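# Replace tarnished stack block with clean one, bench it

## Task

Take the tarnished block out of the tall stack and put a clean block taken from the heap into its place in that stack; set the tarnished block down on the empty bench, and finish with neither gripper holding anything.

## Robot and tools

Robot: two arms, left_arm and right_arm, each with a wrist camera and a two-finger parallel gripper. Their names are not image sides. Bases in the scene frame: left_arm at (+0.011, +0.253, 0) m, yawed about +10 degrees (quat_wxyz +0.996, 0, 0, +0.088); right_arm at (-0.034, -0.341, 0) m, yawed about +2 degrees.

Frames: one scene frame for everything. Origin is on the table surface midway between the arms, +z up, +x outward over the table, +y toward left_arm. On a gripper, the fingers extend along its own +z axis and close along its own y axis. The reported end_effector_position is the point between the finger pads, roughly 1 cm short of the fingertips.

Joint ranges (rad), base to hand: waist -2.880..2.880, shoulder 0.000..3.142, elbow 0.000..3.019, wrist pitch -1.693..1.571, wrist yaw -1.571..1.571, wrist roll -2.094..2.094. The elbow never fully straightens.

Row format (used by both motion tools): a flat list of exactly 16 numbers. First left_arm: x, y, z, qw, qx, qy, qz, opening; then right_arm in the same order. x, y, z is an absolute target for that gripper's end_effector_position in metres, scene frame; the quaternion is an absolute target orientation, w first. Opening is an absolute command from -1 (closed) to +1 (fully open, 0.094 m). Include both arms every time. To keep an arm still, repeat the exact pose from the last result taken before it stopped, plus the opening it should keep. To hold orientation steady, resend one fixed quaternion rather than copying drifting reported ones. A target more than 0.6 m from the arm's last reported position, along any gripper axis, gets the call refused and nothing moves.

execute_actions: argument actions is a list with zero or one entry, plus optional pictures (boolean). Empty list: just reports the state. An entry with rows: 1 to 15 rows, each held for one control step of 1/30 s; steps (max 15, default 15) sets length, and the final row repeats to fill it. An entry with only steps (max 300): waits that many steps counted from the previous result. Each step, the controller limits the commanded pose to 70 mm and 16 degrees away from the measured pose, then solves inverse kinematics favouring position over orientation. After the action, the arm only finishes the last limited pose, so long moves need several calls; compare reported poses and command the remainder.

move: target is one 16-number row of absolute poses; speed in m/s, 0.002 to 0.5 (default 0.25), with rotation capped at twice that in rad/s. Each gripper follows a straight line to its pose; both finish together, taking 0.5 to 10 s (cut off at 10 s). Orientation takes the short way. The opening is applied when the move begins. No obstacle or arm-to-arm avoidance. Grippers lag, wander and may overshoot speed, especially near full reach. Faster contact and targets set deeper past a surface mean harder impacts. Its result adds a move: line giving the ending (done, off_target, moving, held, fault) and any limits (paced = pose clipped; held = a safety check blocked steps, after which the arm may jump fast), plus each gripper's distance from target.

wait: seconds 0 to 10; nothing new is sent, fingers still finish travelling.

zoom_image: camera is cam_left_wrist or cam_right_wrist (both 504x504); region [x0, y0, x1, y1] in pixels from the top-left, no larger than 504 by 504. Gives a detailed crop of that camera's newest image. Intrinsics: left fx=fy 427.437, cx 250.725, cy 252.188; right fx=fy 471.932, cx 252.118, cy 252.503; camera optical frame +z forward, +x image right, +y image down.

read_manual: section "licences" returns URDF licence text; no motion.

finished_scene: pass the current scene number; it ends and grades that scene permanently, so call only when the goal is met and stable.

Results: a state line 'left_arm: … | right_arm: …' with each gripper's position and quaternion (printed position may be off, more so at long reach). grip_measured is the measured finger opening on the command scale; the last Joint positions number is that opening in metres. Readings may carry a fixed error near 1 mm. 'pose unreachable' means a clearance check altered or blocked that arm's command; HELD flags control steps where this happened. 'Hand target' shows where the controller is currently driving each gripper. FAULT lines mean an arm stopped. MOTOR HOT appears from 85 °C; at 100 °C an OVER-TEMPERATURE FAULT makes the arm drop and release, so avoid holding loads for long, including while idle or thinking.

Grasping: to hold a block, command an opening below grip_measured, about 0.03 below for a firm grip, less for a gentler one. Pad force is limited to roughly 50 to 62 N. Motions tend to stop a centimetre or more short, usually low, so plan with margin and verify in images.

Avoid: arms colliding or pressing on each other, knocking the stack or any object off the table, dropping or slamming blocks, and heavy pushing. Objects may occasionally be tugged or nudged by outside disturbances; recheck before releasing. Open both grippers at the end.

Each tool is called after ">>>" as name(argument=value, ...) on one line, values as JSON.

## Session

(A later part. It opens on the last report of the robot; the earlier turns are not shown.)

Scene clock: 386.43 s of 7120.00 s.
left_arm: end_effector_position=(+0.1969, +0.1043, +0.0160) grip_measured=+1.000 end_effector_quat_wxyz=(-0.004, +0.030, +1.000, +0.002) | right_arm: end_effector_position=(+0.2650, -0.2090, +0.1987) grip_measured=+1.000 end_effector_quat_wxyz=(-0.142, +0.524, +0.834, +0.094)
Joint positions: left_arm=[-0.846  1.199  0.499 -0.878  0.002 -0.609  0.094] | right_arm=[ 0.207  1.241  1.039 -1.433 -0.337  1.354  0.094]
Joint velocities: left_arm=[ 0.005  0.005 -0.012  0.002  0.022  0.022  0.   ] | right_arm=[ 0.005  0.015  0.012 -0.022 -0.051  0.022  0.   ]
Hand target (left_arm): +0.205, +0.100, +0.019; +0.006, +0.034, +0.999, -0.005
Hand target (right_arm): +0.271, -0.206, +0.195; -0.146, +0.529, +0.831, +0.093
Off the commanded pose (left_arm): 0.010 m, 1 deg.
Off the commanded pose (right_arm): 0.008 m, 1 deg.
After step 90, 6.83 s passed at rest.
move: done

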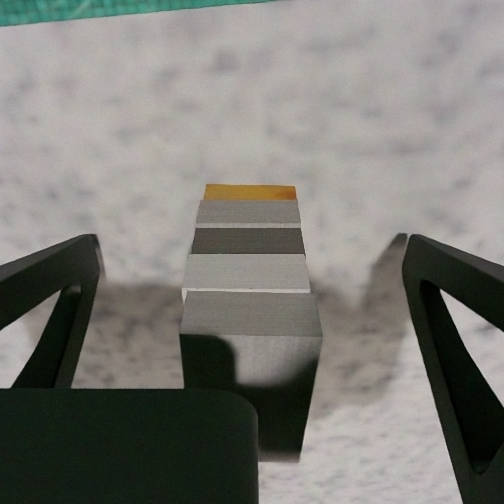

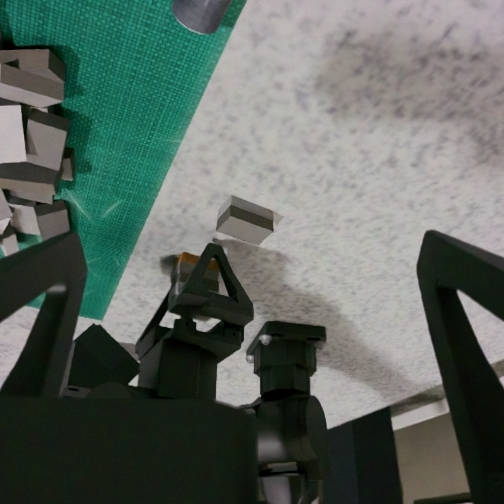

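>>> move(target=[0.21, 0.095, 0.13, 0.006, 0.034, 0.999, -0.005, 1, 0.271, -0.206, 0.195, -0.146, 0.529, 0.831, 0.093, 1], speed=0.1)

>>> move(target=[0.41, 0.19, 0.21, 0, 0, 1, 0, 1, 0.271, -0.206, 0.195, -0.146, 0.529, 0.831, 0.093, 1], speed=0.2)

Scene clock: 407.93 s of 7120.00 s.
left_arm: end_effector_position=(+0.2009, +0.1011, +0.1151) grip_measured=+1.000 end_effector_quat_wxyz=(-0.007, +0.030, +1.000, +0.004) | right_arm: end_effector_position=(+0.2650, -0.2090, +0.1987) grip_measured=+1.000 end_effector_quat_wxyz=(-0.142, +0.524, +0.834, +0.094)
Joint positions: left_arm=[-0.846  1.037  0.689 -1.239  0.002 -0.609  0.094] | right_arm=[ 0.207  1.241  1.039 -1.433 -0.337  1.354  0.094]
Joint velocities: left_arm=[-0.015 -0.005 -0.032 -0.012  0.051  0.066  0.   ] | right_arm=[-0.005  0.005 -0.002  0.007  0.007 -0.007  0.   ]
Hand target (left_arm): +0.210, +0.095, +0.130; +0.006, +0.034, +0.999, -0.005
Hand target (right_arm): +0.271, -0.206, +0.195; -0.146, +0.529, +0.831, +0.093
Off the commanded pose (left_arm): 0.018 m, 2 deg.
Off the commanded pose (right_arm): 0.008 m, 1 deg.
After step 90, 17.00 s passed at rest.
move: off_target (left_arm)

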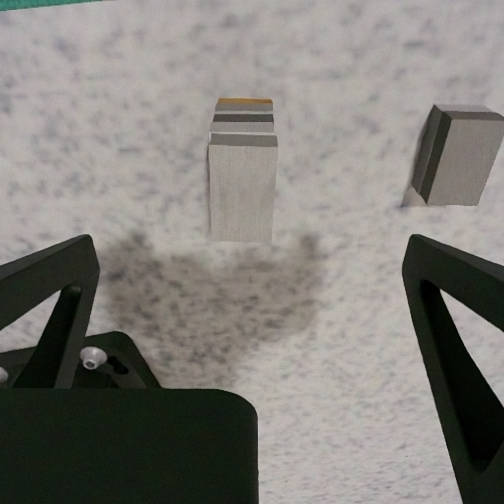

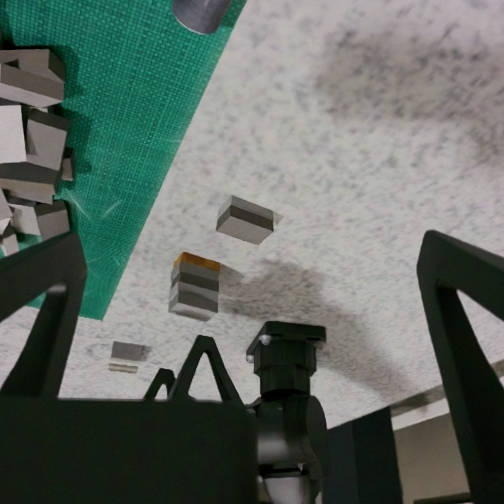

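Scene clock: 409.63 s of 7120.00 s.
left_arm: end_effector_position=(+0.3998, +0.1912, +0.1985) grip_measured=+1.000 end_effector_quat_wxyz=(-0.007, -0.007, +1.000, -0.001) | right_arm: end_effector_position=(+0.2650, -0.2090, +0.1987) grip_measured=+1.000 end_effector_quat_wxyz=(-0.142, +0.524, +0.834, +0.094)
Joint positions: left_arm=[-0.33   1.393  1.206 -1.398  0.004 -0.168  0.094] | right_arm=[ 0.207  1.241  1.039 -1.433 -0.337  1.354  0.094]
Joint velocities: left_arm=[ 0.015 -0.005 -0.012 -0.007  0.022  0.095  0.   ] | right_arm=[-0.005 -0.015 -0.002 -0.032 -0.022  0.007  0.   ]
Hand target (left_arm): +0.410, +0.191, +0.208; -0.001, -0.000, +1.000, -0.004
Hand target (right_arm): +0.271, -0.206, +0.195; -0.146, +0.529, +0.831, +0.093
Off the commanded pose (left_arm): 0.015 m, 1 deg.
Off the commanded pose (right_arm): 0.008 m, 1 deg.
move: off_target (left_arm)

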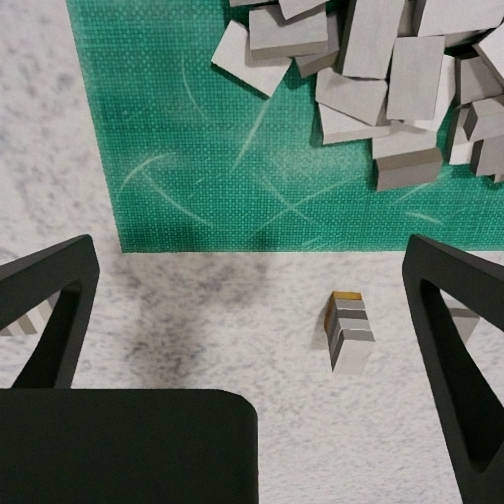

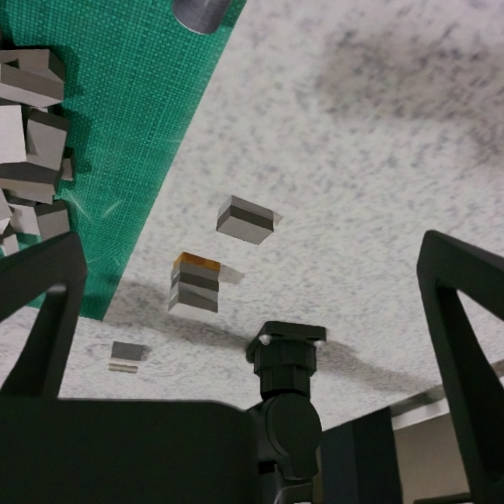

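>>> move(target=[0.50, 0.15, 0.23, 0.15, 0, 0.989, 0, 1, 0.271, -0.206, 0.195, -0.146, 0.529, 0.831, 0.093, 1], speed=0.2)

Scene clock: 420.63 s of 7120.00 s.
left_arm: end_effector_position=(+0.4825, +0.1584, +0.2161) grip_measured=+1.000 end_effector_quat_wxyz=(+0.130, +0.005, +0.992, +0.002) | right_arm: end_effector_position=(+0.2650, -0.2090, +0.1987) grip_measured=+1.000 end_effector_quat_wxyz=(-0.142, +0.524, +0.834, +0.094)
Joint positions: left_arm=[-0.393  1.446  1.286 -1.157 -0.058 -0.199  0.094] | right_arm=[ 0.207  1.241  1.039 -1.433 -0.337  1.354  0.094]
Joint velocities: left_arm=[-0.005  0.005  0.012 -0.002 -0.007 -0.007  0.   ] | right_arm=[-0.005  0.005 -0.022  0.007 -0.022  0.022  0.   ]
Hand target (left_arm): +0.499, +0.151, +0.229; +0.150, +0.000, +0.989, -0.002
Hand target (right_arm): +0.271, -0.206, +0.195; -0.146, +0.529, +0.831, +0.093
Off the commanded pose (left_arm): 0.024 m, 2 deg.
Off the commanded pose (right_arm): 0.008 m, 1 deg.
After step 90, 6.80 s passed at rest.
move: off_target (left_arm)

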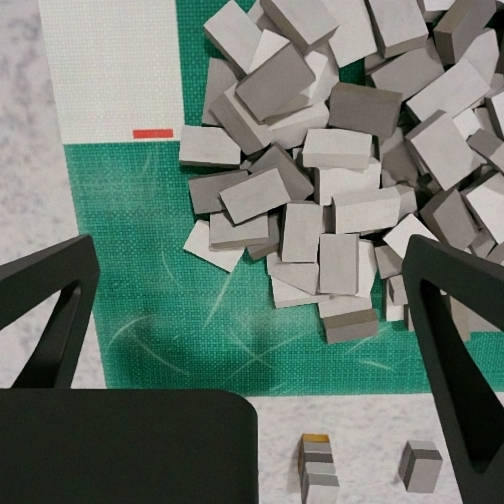

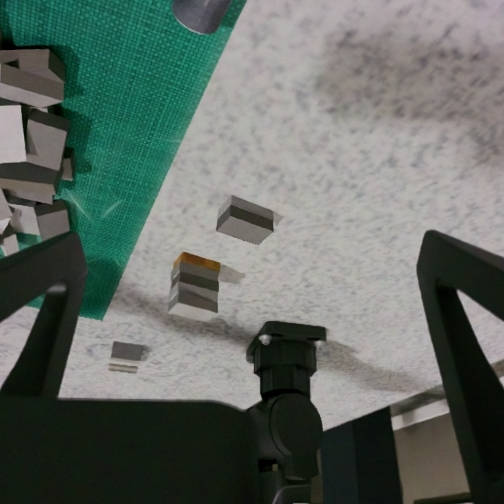

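>>> zoom_image(camera="cam_left_wrist", region=[150, 60, 400, 310])

Region (150, 60, 400, 310) of cam_left_wrist's 504x504 image, scaled by 2.016, with more detail than that image has.

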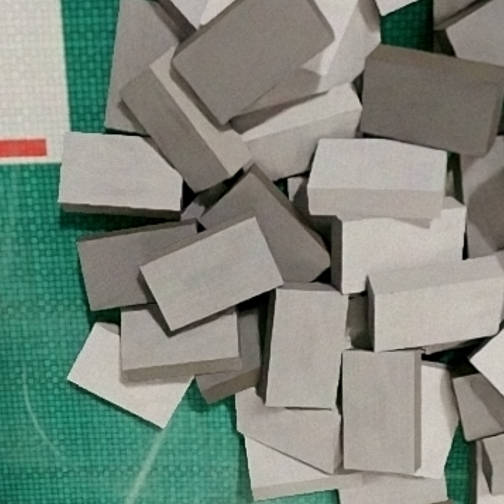

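>>> move(target=[0.505, 0.196, 0.09, 0, -0.676, 0.737, 0, -0.2, 0.271, -0.206, 0.195, -0.146, 0.529, 0.831, 0.093, 1], speed=0.15)

Scene clock: 468.80 s of 7120.00 s.
left_arm: end_effector_position=(+0.4928, +0.1929, +0.0920) grip_measured=-0.197 end_effector_quat_wxyz=(-0.002, -0.665, +0.747, +0.007) | right_arm: end_effector_position=(+0.2650, -0.2090, +0.1987) grip_measured=+1.000 end_effector_quat_wxyz=(-0.142, +0.524, +0.834, +0.094)
Joint positions: left_arm=[-0.3    1.709  1.282 -1.157 -0.007 -1.579  0.038] | right_arm=[ 0.207  1.241  1.039 -1.433 -0.337  1.354  0.094]
Joint velocities: left_arm=[-0.015 -0.005  0.012 -0.007 -0.022 -0.037 -0.   ] | right_arm=[-0.005 -0.005  0.002 -0.007  0.007 -0.051  0.   ]
Hand target (left_arm): +0.504, +0.196, +0.090; +0.001, -0.676, +0.737, +0.001
Hand target (right_arm): +0.271, -0.206, +0.195; -0.146, +0.529, +0.831, +0.093
Off the commanded pose (left_arm): 0.013 m, 2 deg.
Off the commanded pose (right_arm): 0.008 m, 1 deg.
After step 90, 39.67 s passed at rest.
move: off_target (left_arm)

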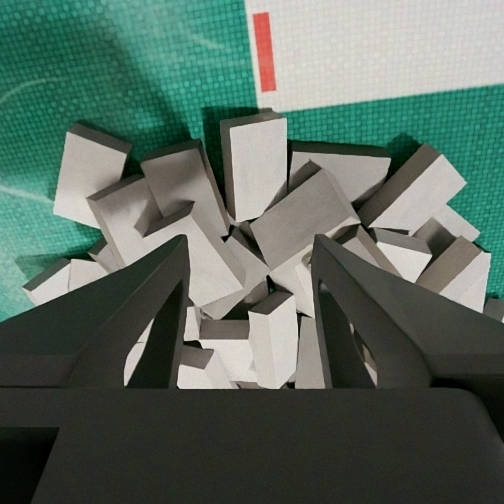

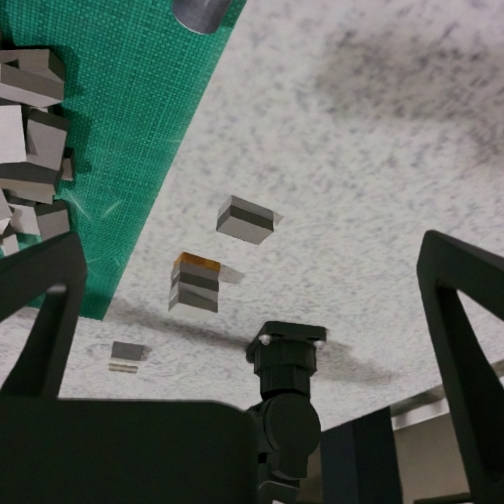

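>>> move(target=[0.430, 0.196, 0.075, 0, -0.5075, 0.8616, 0, -0.2, 0.271, -0.206, 0.195, -0.146, 0.529, 0.831, 0.093, 1], speed=0.1)

Scene clock: 488.00 s of 7120.00 s.
left_arm: end_effector_position=(+0.4279, +0.2007, +0.0719) grip_measured=-0.197 end_effector_quat_wxyz=(-0.007, -0.520, +0.854, +0.009) | right_arm: end_effector_position=(+0.2650, -0.2090, +0.1987) grip_measured=+1.000 end_effector_quat_wxyz=(-0.142, +0.524, +0.834, +0.094)
Joint positions: left_arm=[-0.3    1.584  1.061 -1.071 -0.005 -1.218  0.038] | right_arm=[ 0.207  1.241  1.039 -1.433 -0.337  1.354  0.094]
Joint velocities: left_arm=[-0.005  0.005 -0.012  0.012 -0.022  0.037  0.001] | right_arm=[-0.005 -0.024 -0.012  0.007  0.007  0.007  0.   ]
Hand target (left_arm): +0.430, +0.196, +0.076; -0.000, -0.508, +0.862, +0.000
Hand target (right_arm): +0.271, -0.206, +0.195; -0.146, +0.529, +0.831, +0.093
Off the commanded pose (left_arm): 0.006 m, 2 deg.
Off the commanded pose (right_arm): 0.008 m, 1 deg.
After step 90, 13.83 s passed at rest.
move: done

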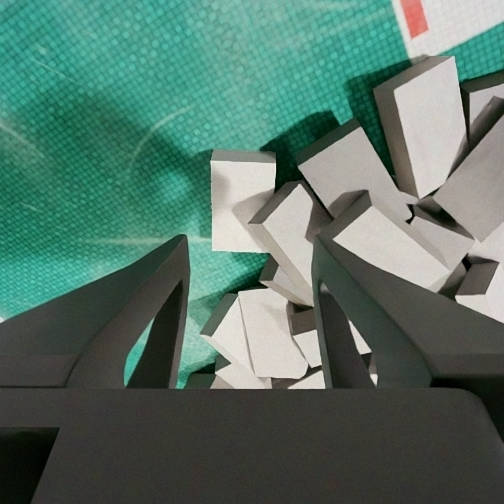

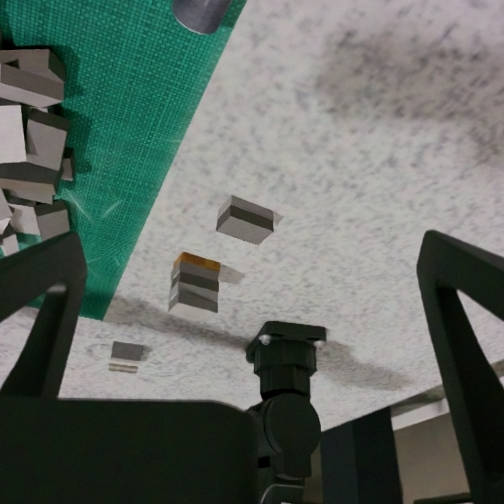

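>>> move(target=[0.432, 0.208, 0.035, 0, -0.515, 0.857, 0, -0.28, 0.271, -0.206, 0.195, -0.146, 0.529, 0.831, 0.093, 1], speed=0.05)

Scene clock: 514.07 s of 7120.00 s.
left_arm: end_effector_position=(+0.4303, +0.2044, +0.0419) grip_measured=-0.277 end_effector_quat_wxyz=(+0.003, -0.518, +0.856, +0.000) | right_arm: end_effector_position=(+0.2650, -0.2090, +0.1987) grip_measured=+1.000 end_effector_quat_wxyz=(-0.142, +0.524, +0.834, +0.094)
Joint positions: left_arm=[-0.291  1.617  1.01  -0.959 -0.004 -1.203  0.034] | right_arm=[ 0.207  1.241  1.039 -1.433 -0.337  1.354  0.094]
Joint velocities: left_arm=[-0.015 -0.005 -0.007  0.012  0.022  0.022  0.001] | right_arm=[-0.005 -0.005  0.002 -0.007  0.007 -0.022  0.   ]
Hand target (left_arm): +0.432, +0.208, +0.035; -0.000, -0.515, +0.857, -0.000
Hand target (right_arm): +0.271, -0.206, +0.195; -0.146, +0.529, +0.831, +0.093
Off the commanded pose (left_arm): 0.008 m, 0 deg.
Off the commanded pose (right_arm): 0.008 m, 1 deg.
After step 90, 21.97 s passed at rest.
move: done

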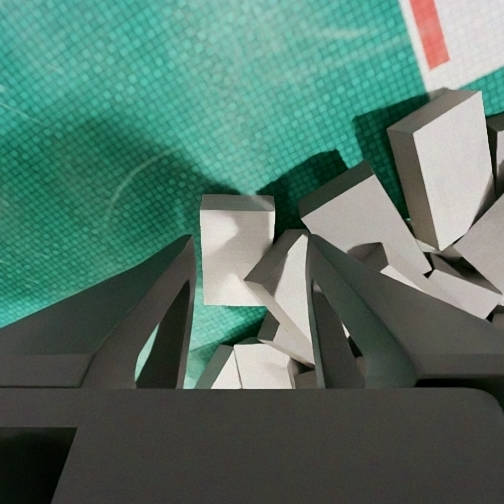

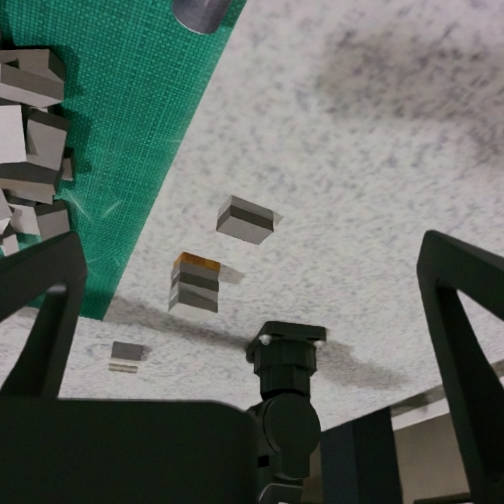

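>>> move(target=[0.428, 0.213, 0.024, 0, -0.515, 0.857, 0, -0.33, 0.271, -0.206, 0.195, -0.146, 0.529, 0.831, 0.093, 1], speed=0.03)

Scene clock: 528.17 s of 7120.00 s.
left_arm: end_effector_position=(+0.4271, +0.2091, +0.0322) grip_measured=-0.327 end_effector_quat_wxyz=(+0.004, -0.518, +0.856, -0.001) | right_arm: end_effector_position=(+0.2650, -0.2090, +0.1987) grip_measured=+1.000 end_effector_quat_wxyz=(-0.142, +0.524, +0.834, +0.094)
Joint positions: left_arm=[-0.281  1.623  0.986 -0.927 -0.004 -1.193  0.032] | right_arm=[ 0.207  1.241  1.039 -1.433 -0.337  1.354  0.094]
Joint velocities: left_arm=[-0.015 -0.024  0.002 -0.007 -0.022  0.022  0.001] | right_arm=[-0.005  0.005  0.022  0.027 -0.051  0.022  0.   ]
Hand target (left_arm): +0.427, +0.213, +0.024; -0.000, -0.515, +0.857, +0.000
Hand target (right_arm): +0.271, -0.206, +0.195; -0.146, +0.529, +0.831, +0.093
Off the commanded pose (left_arm): 0.009 m, 1 deg.
Off the commanded pose (right_arm): 0.008 m, 1 deg.
After step 90, 10.10 s passed at rest.
move: done

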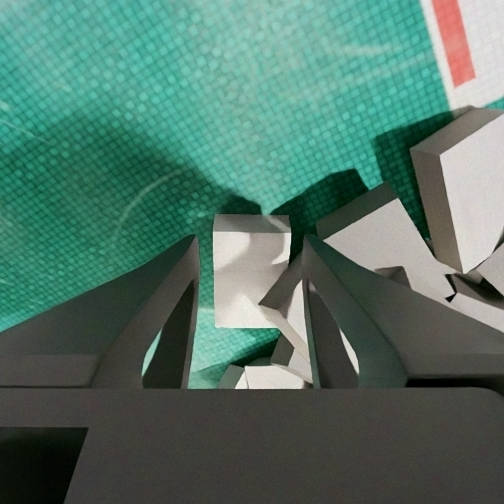

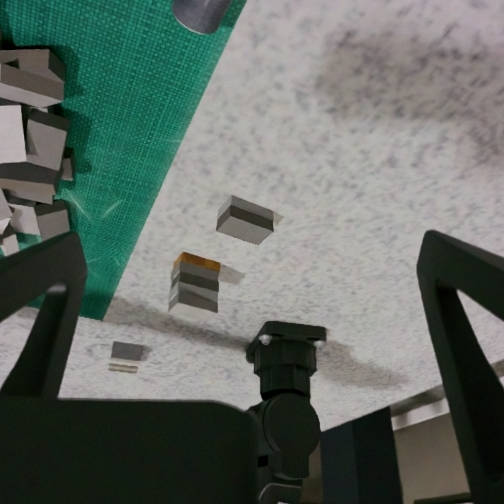

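>>> move(target=[0.428, 0.213, 0.007, 0, -0.515, 0.857, 0, -0.33, 0.271, -0.206, 0.195, -0.146, 0.529, 0.831, 0.093, 1], speed=0.03)

Scene clock: 534.00 s of 7120.00 s.
left_arm: end_effector_position=(+0.4283, +0.2094, +0.0160) grip_measured=-0.328 end_effector_quat_wxyz=(+0.005, -0.518, +0.855, -0.001) | right_arm: end_effector_position=(+0.2650, -0.2090, +0.1987) grip_measured=+1.000 end_effector_quat_wxyz=(-0.142, +0.524, +0.834, +0.094)
Joint positions: left_arm=[-0.279  1.652  0.971 -0.88  -0.004 -1.193  0.032] | right_arm=[ 0.207  1.241  1.039 -1.433 -0.337  1.354  0.094]
Joint velocities: left_arm=[-0.005 -0.005 -0.012 -0.012 -0.051 -0.066 -0.001] | right_arm=[ 0.005 -0.015 -0.002  0.007  0.007  0.007  0.   ]
Hand target (left_arm): +0.428, +0.213, +0.007; -0.000, -0.515, +0.857, +0.000
Hand target (right_arm): +0.271, -0.206, +0.195; -0.146, +0.529, +0.831, +0.093
Off the commanded pose (left_arm): 0.010 m, 1 deg.
Off the commanded pose (right_arm): 0.008 m, 1 deg.
After step 90, 1.73 s passed at rest.
move: done

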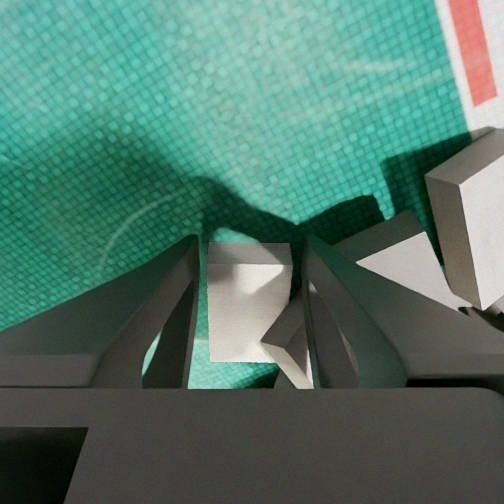

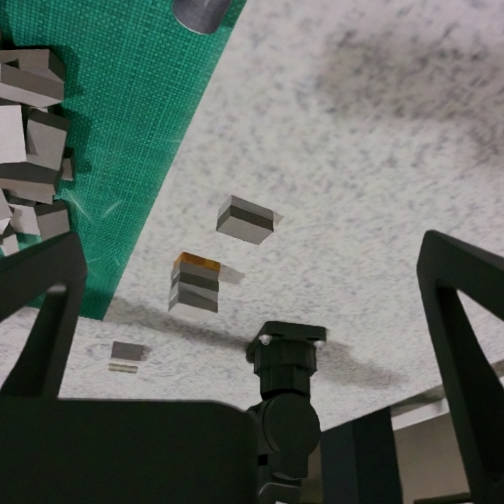

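>>> move(target=[0.428, 0.213, 0.006, 0, -0.515, 0.857, 0, -0.52, 0.271, -0.206, 0.195, -0.146, 0.529, 0.831, 0.093, 1], speed=0.02)

Scene clock: 539.77 s of 7120.00 s.
left_arm: end_effector_position=(+0.4283, +0.2095, +0.0160) grip_measured=-0.504 end_effector_quat_wxyz=(+0.005, -0.518, +0.855, -0.001) | right_arm: end_effector_position=(+0.2650, -0.2090, +0.1987) grip_measured=+1.000 end_effector_quat_wxyz=(-0.142, +0.524, +0.834, +0.094)
Joint positions: left_arm=[-0.279  1.652  0.971 -0.88  -0.004 -1.192  0.023] | right_arm=[ 0.207  1.241  1.039 -1.433 -0.337  1.354  0.094]
Joint velocities: left_arm=[-0.005 -0.005  0.002 -0.002  0.037  0.037  0.001] | right_arm=[-0.024 -0.015 -0.017  0.012 -0.007 -0.022  0.   ]
Hand target (left_arm): +0.428, +0.213, +0.006; +0.000, -0.515, +0.857, +0.000
Hand target (right_arm): +0.271, -0.206, +0.195; -0.146, +0.529, +0.831, +0.093
Off the commanded pose (left_arm): 0.011 m, 1 deg.
Off the commanded pose (right_arm): 0.008 m, 1 deg.
After step 90, 2.00 s passed at rest.
move: off_target (left_arm)

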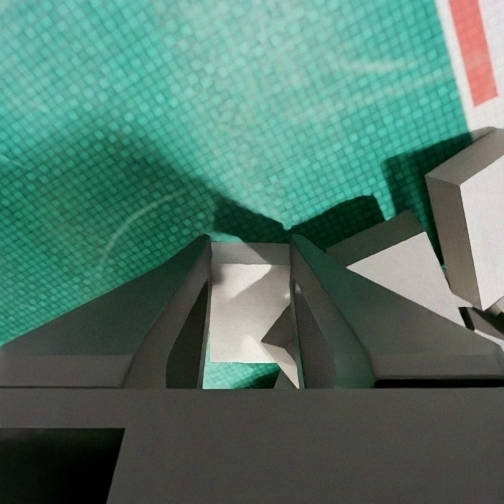

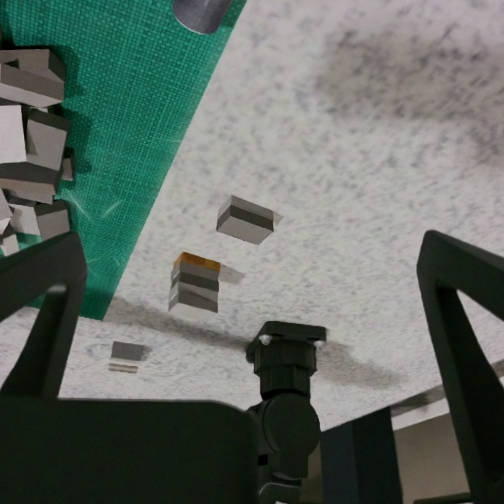

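>>> move(target=[0.446, 0.250, 0.012, 0, -0.515, 0.857, 0, -0.54, 0.271, -0.206, 0.195, -0.146, 0.529, 0.831, 0.093, 1], speed=0.03)

Scene clock: 549.80 s of 7120.00 s.
left_arm: end_effector_position=(+0.4371, +0.2433, +0.0156) grip_measured=-0.516 end_effector_quat_wxyz=(+0.004, -0.516, +0.856, -0.004) | right_arm: end_effector_position=(+0.2650, -0.2090, +0.1987) grip_measured=+1.000 end_effector_quat_wxyz=(-0.142, +0.524, +0.834, +0.094)
Joint positions: left_arm=[-0.196  1.667  0.989 -0.881  0.003 -1.105  0.023] | right_arm=[ 0.207  1.241  1.039 -1.433 -0.337  1.354  0.094]
Joint velocities: left_arm=[ 0.005 -0.015  0.012  0.002  0.051  0.022 -0.001] | right_arm=[-0.015 -0.024 -0.012 -0.032  0.022  0.037  0.   ]
Hand target (left_arm): +0.446, +0.250, +0.012; +0.000, -0.515, +0.857, -0.001
Hand target (right_arm): +0.271, -0.206, +0.195; -0.146, +0.529, +0.831, +0.093
Off the commanded pose (left_arm): 0.012 m, 1 deg.
Off the commanded pose (right_arm): 0.008 m, 1 deg.
After step 90, 5.27 s passed at rest.
move: off_target (left_arm)

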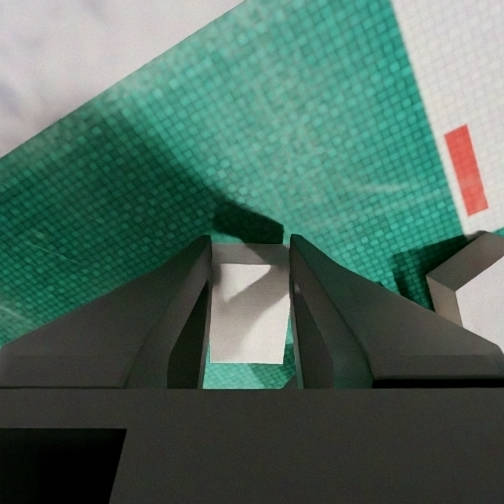

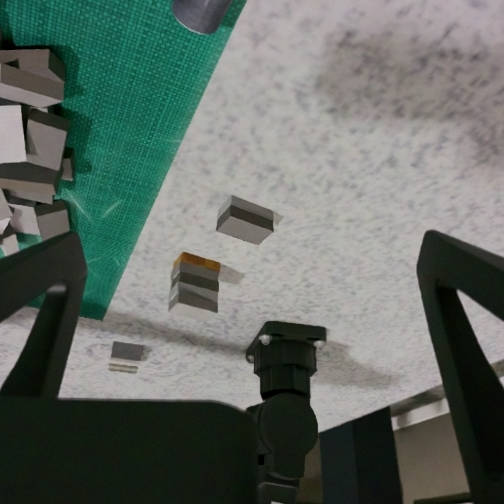

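>>> move(target=[0.446, 0.250, 0.012, 0, -0.515, 0.857, 0, -0.1, 0.271, -0.206, 0.195, -0.146, 0.529, 0.831, 0.093, 1], speed=0.03)

>>> move(target=[0.428, 0.220, 0.008, 0, -0.515, 0.857, 0, -0.1, 0.271, -0.206, 0.195, -0.146, 0.529, 0.831, 0.093, 1], speed=0.03)

Scene clock: 564.33 s of 7120.00 s.
left_arm: end_effector_position=(+0.4357, +0.2448, +0.0105) grip_measured=-0.103 end_effector_quat_wxyz=(-0.001, -0.517, +0.856, -0.001) | right_arm: end_effector_position=(+0.2650, -0.2090, +0.1987) grip_measured=+1.000 end_effector_quat_wxyz=(-0.142, +0.524, +0.834, +0.094)
Joint positions: left_arm=[-0.192  1.68   0.989 -0.881  0.003 -1.104  0.042] | right_arm=[ 0.207  1.241  1.039 -1.433 -0.337  1.354  0.094]
Joint velocities: left_arm=[-0.005  0.005  0.012  0.012  0.037 -0.066  0.001] | right_arm=[-0.005 -0.015 -0.017 -0.017  0.051 -0.007  0.   ]
Hand target (left_arm): +0.446, +0.250, +0.012; +0.000, -0.515, +0.857, -0.000
Hand target (right_arm): +0.271, -0.206, +0.195; -0.146, +0.529, +0.831, +0.093
Off the commanded pose (left_arm): 0.012 m, 0 deg.
Off the commanded pose (right_arm): 0.008 m, 1 deg.
After step 90, 10.73 s passed at rest.
move: off_target (left_arm)

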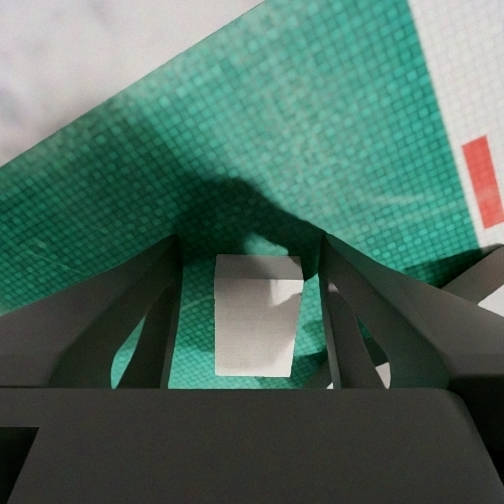

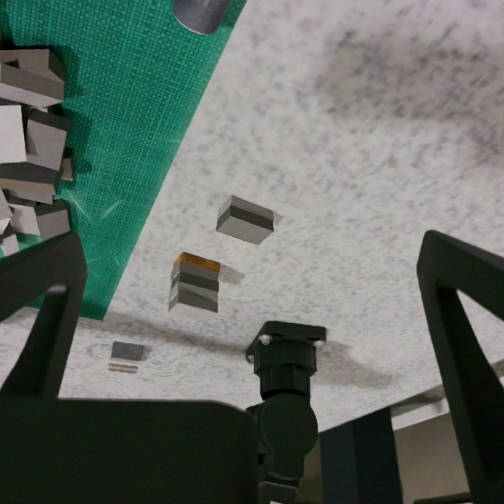

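Scene clock: 565.47 s of 7120.00 s.
left_arm: end_effector_position=(+0.4291, +0.2257, +0.0090) grip_measured=-0.103 end_effector_quat_wxyz=(-0.003, -0.513, +0.858, +0.002) | right_arm: end_effector_position=(+0.2650, -0.2090, +0.1987) grip_measured=+1.000 end_effector_quat_wxyz=(-0.142, +0.524, +0.834, +0.094)
Joint positions: left_arm=[-0.239  1.674  0.976 -0.881 -0.    -1.141  0.042] | right_arm=[ 0.207  1.241  1.039 -1.433 -0.337  1.354  0.094]
Joint velocities: left_arm=[-0.005 -0.005 -0.022  0.002 -0.022 -0.022 -0.002] | right_arm=[-0.015 -0.005 -0.007  0.002  0.007  0.007  0.   ]
Hand target (left_arm): +0.428, +0.220, +0.008; -0.000, -0.515, +0.857, +0.001
Hand target (right_arm): +0.271, -0.206, +0.195; -0.146, +0.529, +0.831, +0.093
Off the commanded pose (left_arm): 0.006 m, 1 deg.
Off the commanded pose (right_arm): 0.008 m, 1 deg.
move: done

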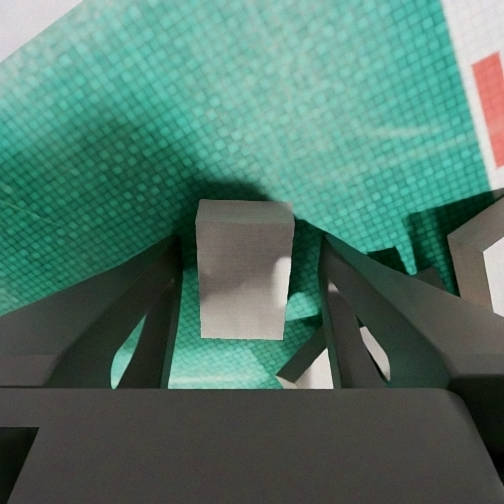

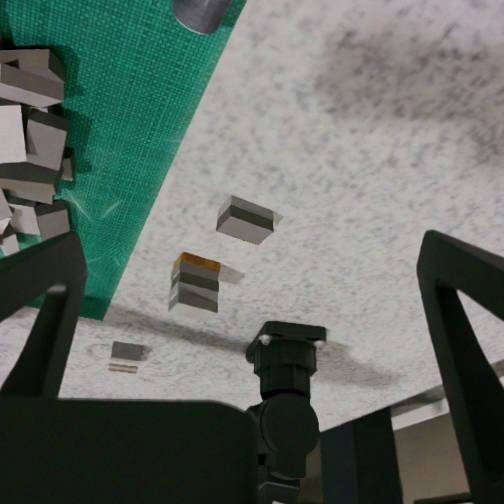

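>>> move(target=[0.430, 0.220, 0.018, 0, -0.515, 0.857, 0, -0.1, 0.271, -0.206, 0.195, -0.146, 0.529, 0.831, 0.093, 1], speed=0.02)

Scene clock: 576.30 s of 7120.00 s.
left_arm: end_effector_position=(+0.4288, +0.2252, +0.0111) grip_measured=-0.103 end_effector_quat_wxyz=(-0.003, -0.513, +0.858, +0.002) | right_arm: end_effector_position=(+0.2650, -0.2090, +0.1987) grip_measured=+1.000 end_effector_quat_wxyz=(-0.142, +0.524, +0.834, +0.094)
Joint positions: left_arm=[-0.24   1.668  0.976 -0.885 -0.    -1.142  0.042] | right_arm=[ 0.207  1.241  1.039 -1.433 -0.337  1.354  0.094]
Joint velocities: left_arm=[-0.005 -0.015 -0.012  0.012 -0.022 -0.022  0.   ] | right_arm=[-0.005 -0.005 -0.007  0.002 -0.051  0.037  0.   ]
Hand target (left_arm): +0.430, +0.220, +0.018; +0.000, -0.515, +0.857, -0.000
Hand target (right_arm): +0.271, -0.206, +0.195; -0.146, +0.529, +0.831, +0.093
Off the commanded pose (left_arm): 0.009 m, 0 deg.
Off the commanded pose (right_arm): 0.008 m, 1 deg.
After step 90, 7.07 s passed at rest.
move: done

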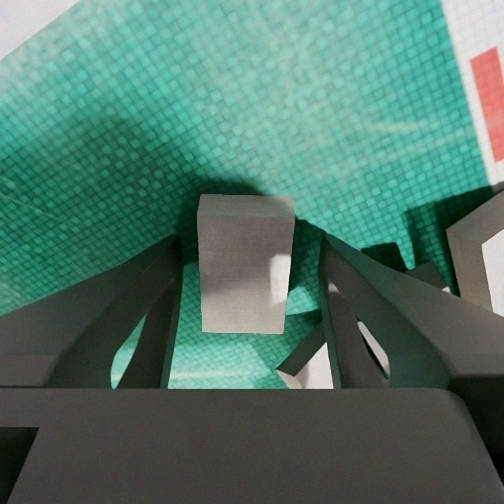

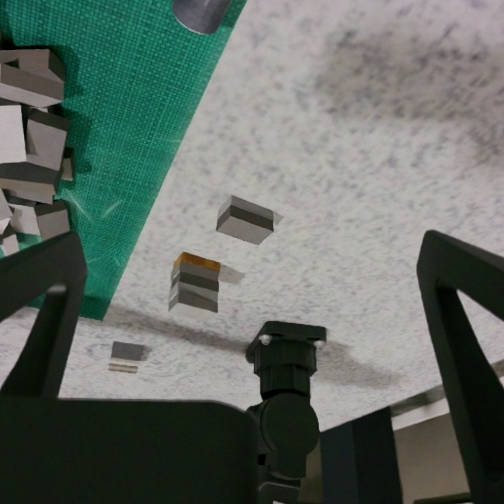

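>>> move(target=[0.430, 0.220, 0.021, 0, -0.515, 0.857, 0, -0.1, 0.271, -0.206, 0.195, -0.146, 0.529, 0.831, 0.093, 1], speed=0.02)

>>> move(target=[0.430, 0.220, 0.021, 0, -0.515, 0.857, 0, -0.54, 0.271, -0.206, 0.195, -0.146, 0.529, 0.831, 0.093, 1], speed=0.02)

Scene clock: 584.90 s of 7120.00 s.
left_arm: end_effector_position=(+0.4273, +0.2253, +0.0133) grip_measured=-0.103 end_effector_quat_wxyz=(-0.004, -0.513, +0.858, +0.003) | right_arm: end_effector_position=(+0.2650, -0.2090, +0.1987) grip_measured=+1.000 end_effector_quat_wxyz=(-0.142, +0.524, +0.834, +0.094)
Joint positions: left_arm=[-0.24   1.663  0.976 -0.894 -0.    -1.142  0.042] | right_arm=[ 0.207  1.241  1.039 -1.433 -0.337  1.354  0.094]
Joint velocities: left_arm=[-0.005 -0.015 -0.007 -0.007  0.037  0.051  0.001] | right_arm=[ 0.005  0.015 -0.012  0.002  0.007 -0.051  0.   ]
Hand target (left_arm): +0.430, +0.220, +0.021; -0.000, -0.515, +0.857, +0.000
Hand target (right_arm): +0.271, -0.206, +0.195; -0.146, +0.529, +0.831, +0.093
Off the commanded pose (left_arm): 0.010 m, 1 deg.
Off the commanded pose (right_arm): 0.008 m, 1 deg.
After step 90, 4.80 s passed at rest.
move: done

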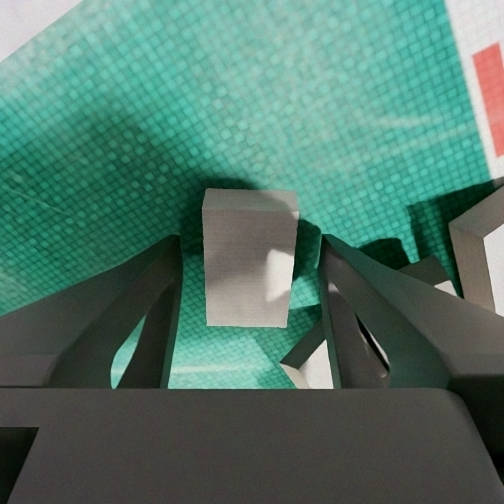

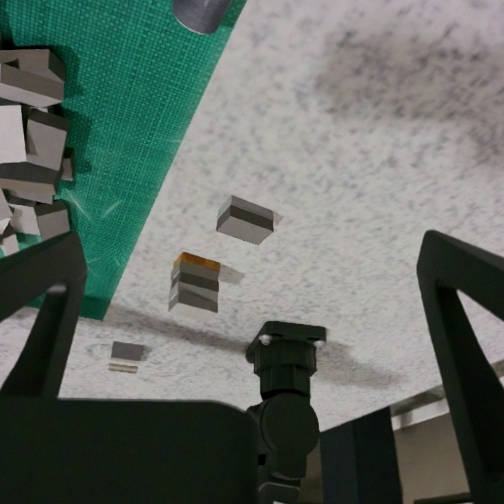

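Scene clock: 585.60 s of 7120.00 s.
left_arm: end_effector_position=(+0.4273, +0.2253, +0.0133) grip_measured=-0.490 end_effector_quat_wxyz=(-0.004, -0.513, +0.858, +0.003) | right_arm: end_effector_position=(+0.2650, -0.2090, +0.1987) grip_measured=+1.000 end_effector_quat_wxyz=(-0.142, +0.524, +0.834, +0.094)
Joint positions: left_arm=[-0.24   1.663  0.976 -0.894 -0.    -1.142  0.024] | right_arm=[ 0.207  1.241  1.039 -1.433 -0.337  1.354  0.094]
Joint velocities: left_arm=[ 0.005  0.005 -0.022 -0.007 -0.007 -0.007 -0.   ] | right_arm=[-0.015 -0.005 -0.002  0.017 -0.007  0.022  0.   ]
Hand target (left_arm): +0.430, +0.220, +0.021; -0.000, -0.515, +0.857, -0.000
Hand target (right_arm): +0.271, -0.206, +0.195; -0.146, +0.529, +0.831, +0.093
Off the commanded pose (left_arm): 0.010 m, 1 deg.
Off the commanded pose (right_arm): 0.008 m, 1 deg.
move: done

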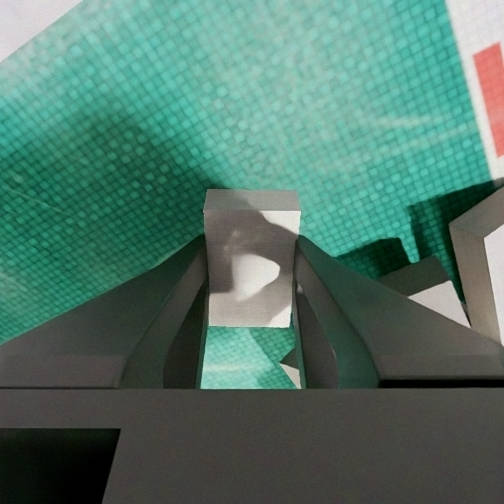

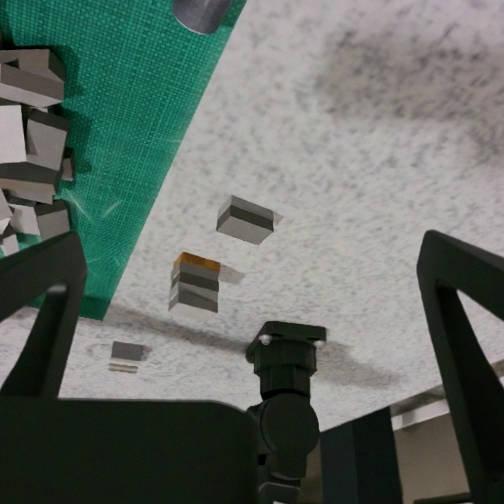

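>>> move(target=[0.42, 0.22, 0.14, 0, -0.515, 0.857, 0, -0.54, 0.271, -0.206, 0.195, -0.146, 0.529, 0.831, 0.093, 1], speed=0.12)

>>> move(target=[0.188, 0.002, 0.12, 0.006, 0.034, 0.999, -0.005, -0.54, 0.271, -0.206, 0.195, -0.146, 0.529, 0.831, 0.093, 1], speed=0.15)

>>> move(target=[0.189, 0.003, 0.055, 0.006, 0.034, 0.999, -0.005, -0.54, 0.271, -0.206, 0.195, -0.146, 0.529, 0.831, 0.093, 1], speed=0.05)

Scene clock: 601.17 s of 7120.00 s.
left_arm: end_effector_position=(+0.4079, +0.2258, +0.1234) grip_measured=-0.490 end_effector_quat_wxyz=(-0.015, -0.513, +0.858, +0.010) | right_arm: end_effector_position=(+0.2650, -0.2090, +0.1987) grip_measured=+1.000 end_effector_quat_wxyz=(-0.142, +0.524, +0.834, +0.094)
Joint positions: left_arm=[-0.242  1.475  1.086 -1.217 -0.    -1.143  0.024] | right_arm=[ 0.207  1.241  1.039 -1.433 -0.337  1.354  0.094]
Joint velocities: left_arm=[-0.005 -0.005 -0.012 -0.002  0.081 -0.037 -0.   ] | right_arm=[-0.015  0.015  0.007  0.012 -0.037 -0.022  0.   ]
Hand target (left_arm): +0.420, +0.220, +0.141; +0.000, -0.515, +0.857, -0.000
Hand target (right_arm): +0.271, -0.206, +0.195; -0.146, +0.529, +0.831, +0.093
Off the commanded pose (left_arm): 0.021 m, 2 deg.
Off the commanded pose (right_arm): 0.008 m, 1 deg.
After step 90, 11.10 s passed at rest.
move: off_target (left_arm)

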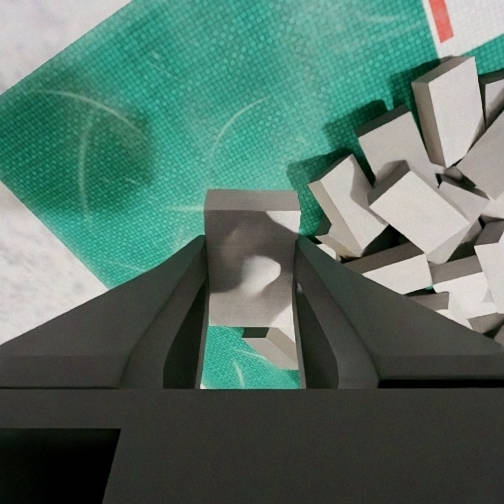

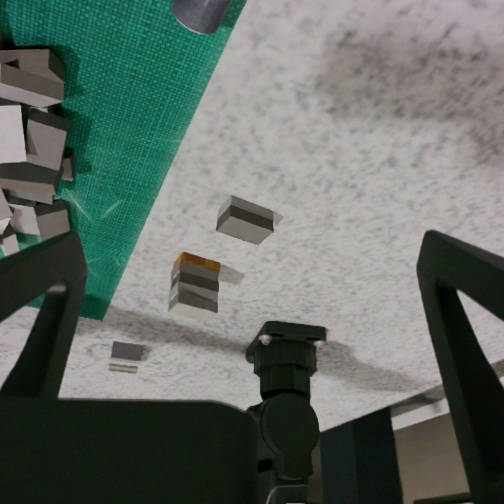

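Scene clock: 605.33 s of 7120.00 s.
left_arm: end_effector_position=(+0.1862, +0.0068, +0.1178) grip_measured=-0.491 end_effector_quat_wxyz=(-0.000, +0.022, +1.000, +0.009) | right_arm: end_effector_position=(+0.2650, -0.2090, +0.1987) grip_measured=+1.000 end_effector_quat_wxyz=(-0.142, +0.524, +0.834, +0.094)
Joint positions: left_arm=[-1.132  1.211  0.821 -1.195 -0.011 -0.912  0.024] | right_arm=[ 0.207  1.241  1.039 -1.433 -0.337  1.354  0.094]
Joint velocities: left_arm=[-0.005 -0.015  0.002 -0.012 -0.066 -0.037 -0.001] | right_arm=[-0.005  0.005  0.002  0.002 -0.007  0.007  0.   ]
Hand target (left_arm): +0.189, +0.001, +0.121; +0.009, +0.034, +0.999, +0.001
Hand target (right_arm): +0.271, -0.206, +0.195; -0.146, +0.529, +0.831, +0.093
Off the commanded pose (left_arm): 0.006 m, 2 deg.
Off the commanded pose (right_arm): 0.008 m, 1 deg.
move: done

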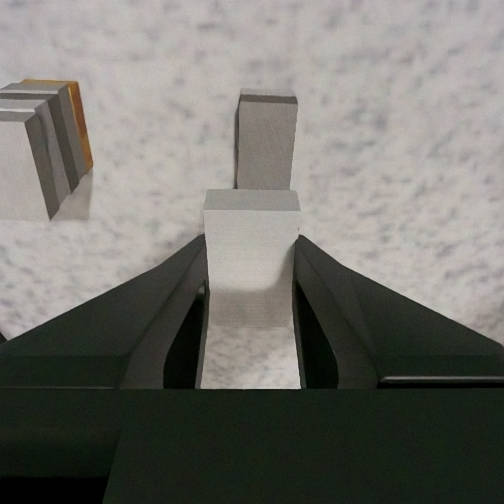

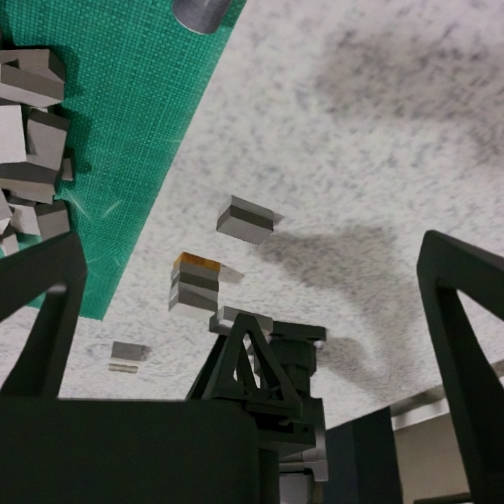

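Scene clock: 606.90 s of 7120.00 s.
left_arm: end_effector_position=(+0.1864, +0.0054, +0.0568) grip_measured=-0.491 end_effector_quat_wxyz=(+0.006, +0.028, +1.000, -0.002) | right_arm: end_effector_position=(+0.2650, -0.2090, +0.1987) grip_measured=+1.000 end_effector_quat_wxyz=(-0.142, +0.524, +0.834, +0.094)
Joint positions: left_arm=[-1.132  1.29   0.706 -0.978 -0.007 -0.9    0.024] | right_arm=[ 0.207  1.241  1.039 -1.433 -0.337  1.354  0.094]
Joint velocities: left_arm=[-0.005 -0.005  0.012 -0.002 -0.007  0.037 -0.   ] | right_arm=[ 0.015  0.005  0.007 -0.017 -0.007  0.022  0.   ]
Hand target (left_arm): +0.189, +0.003, +0.055; +0.006, +0.034, +0.999, -0.005
Hand target (right_arm): +0.271, -0.206, +0.195; -0.146, +0.529, +0.831, +0.093
Off the commanded pose (left_arm): 0.004 m, 1 deg.
Off the commanded pose (right_arm): 0.008 m, 1 deg.
move: done

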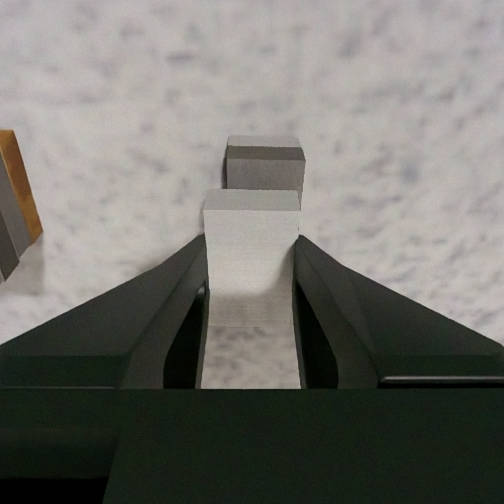

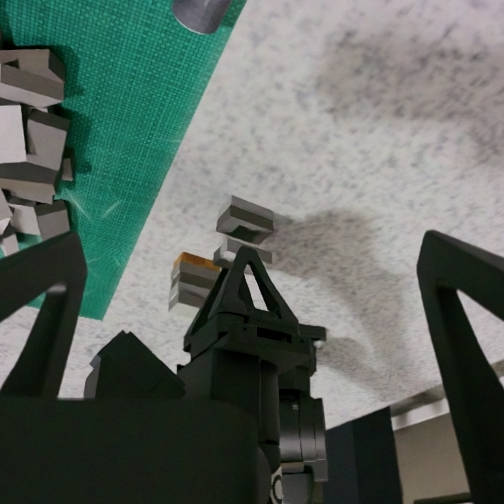

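>>> move(target=[0.187, -0.004, 0.048, 0.006, 0.036, 0.999, -0.005, -0.54, 0.271, -0.206, 0.195, -0.146, 0.529, 0.831, 0.093, 1], speed=0.02)

>>> zoom_image(camera="cam_right_wrist", region=[180, 170, 320, 310])

Scene clock: 620.00 s of 7120.00 s.
left_arm: end_effector_position=(+0.1883, +0.0018, +0.0501) grip_measured=-0.491 end_effector_quat_wxyz=(+0.006, +0.029, +1.000, -0.002) | right_arm: end_effector_position=(+0.2650, -0.2090, +0.1987) grip_measured=+1.000 end_effector_quat_wxyz=(-0.142, +0.524, +0.834, +0.094)
Joint positions: left_arm=[-1.134  1.314  0.706 -0.954 -0.007 -0.9    0.024] | right_arm=[ 0.207  1.241  1.039 -1.433 -0.337  1.354  0.094]
Joint velocities: left_arm=[-0.005  0.005  0.027 -0.007  0.022  0.007  0.001] | right_arm=[ 0.005  0.005 -0.007 -0.017  0.066  0.022  0.   ]
Hand target (left_arm): +0.187, -0.004, +0.048; +0.006, +0.036, +0.999, -0.005
Hand target (right_arm): +0.271, -0.206, +0.195; -0.146, +0.529, +0.831, +0.093
Off the commanded pose (left_arm): 0.006 m, 1 deg.
Off the commanded pose (right_arm): 0.008 m, 1 deg.
After step 90, 9.23 s passed at rest.
move: done

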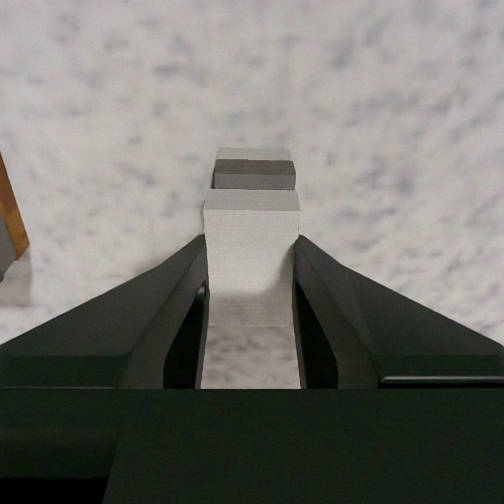

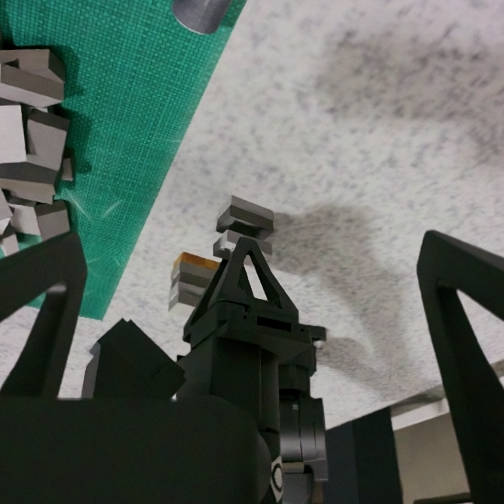

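Region (180, 170, 320, 310) of cam_right_wrist's 504x504 image, scaled by 3.600, with more detail than that image has.

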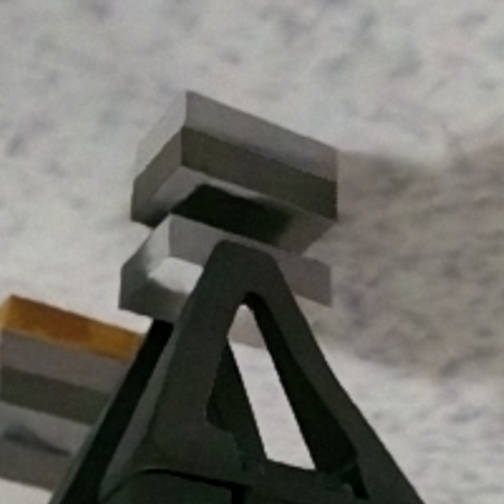

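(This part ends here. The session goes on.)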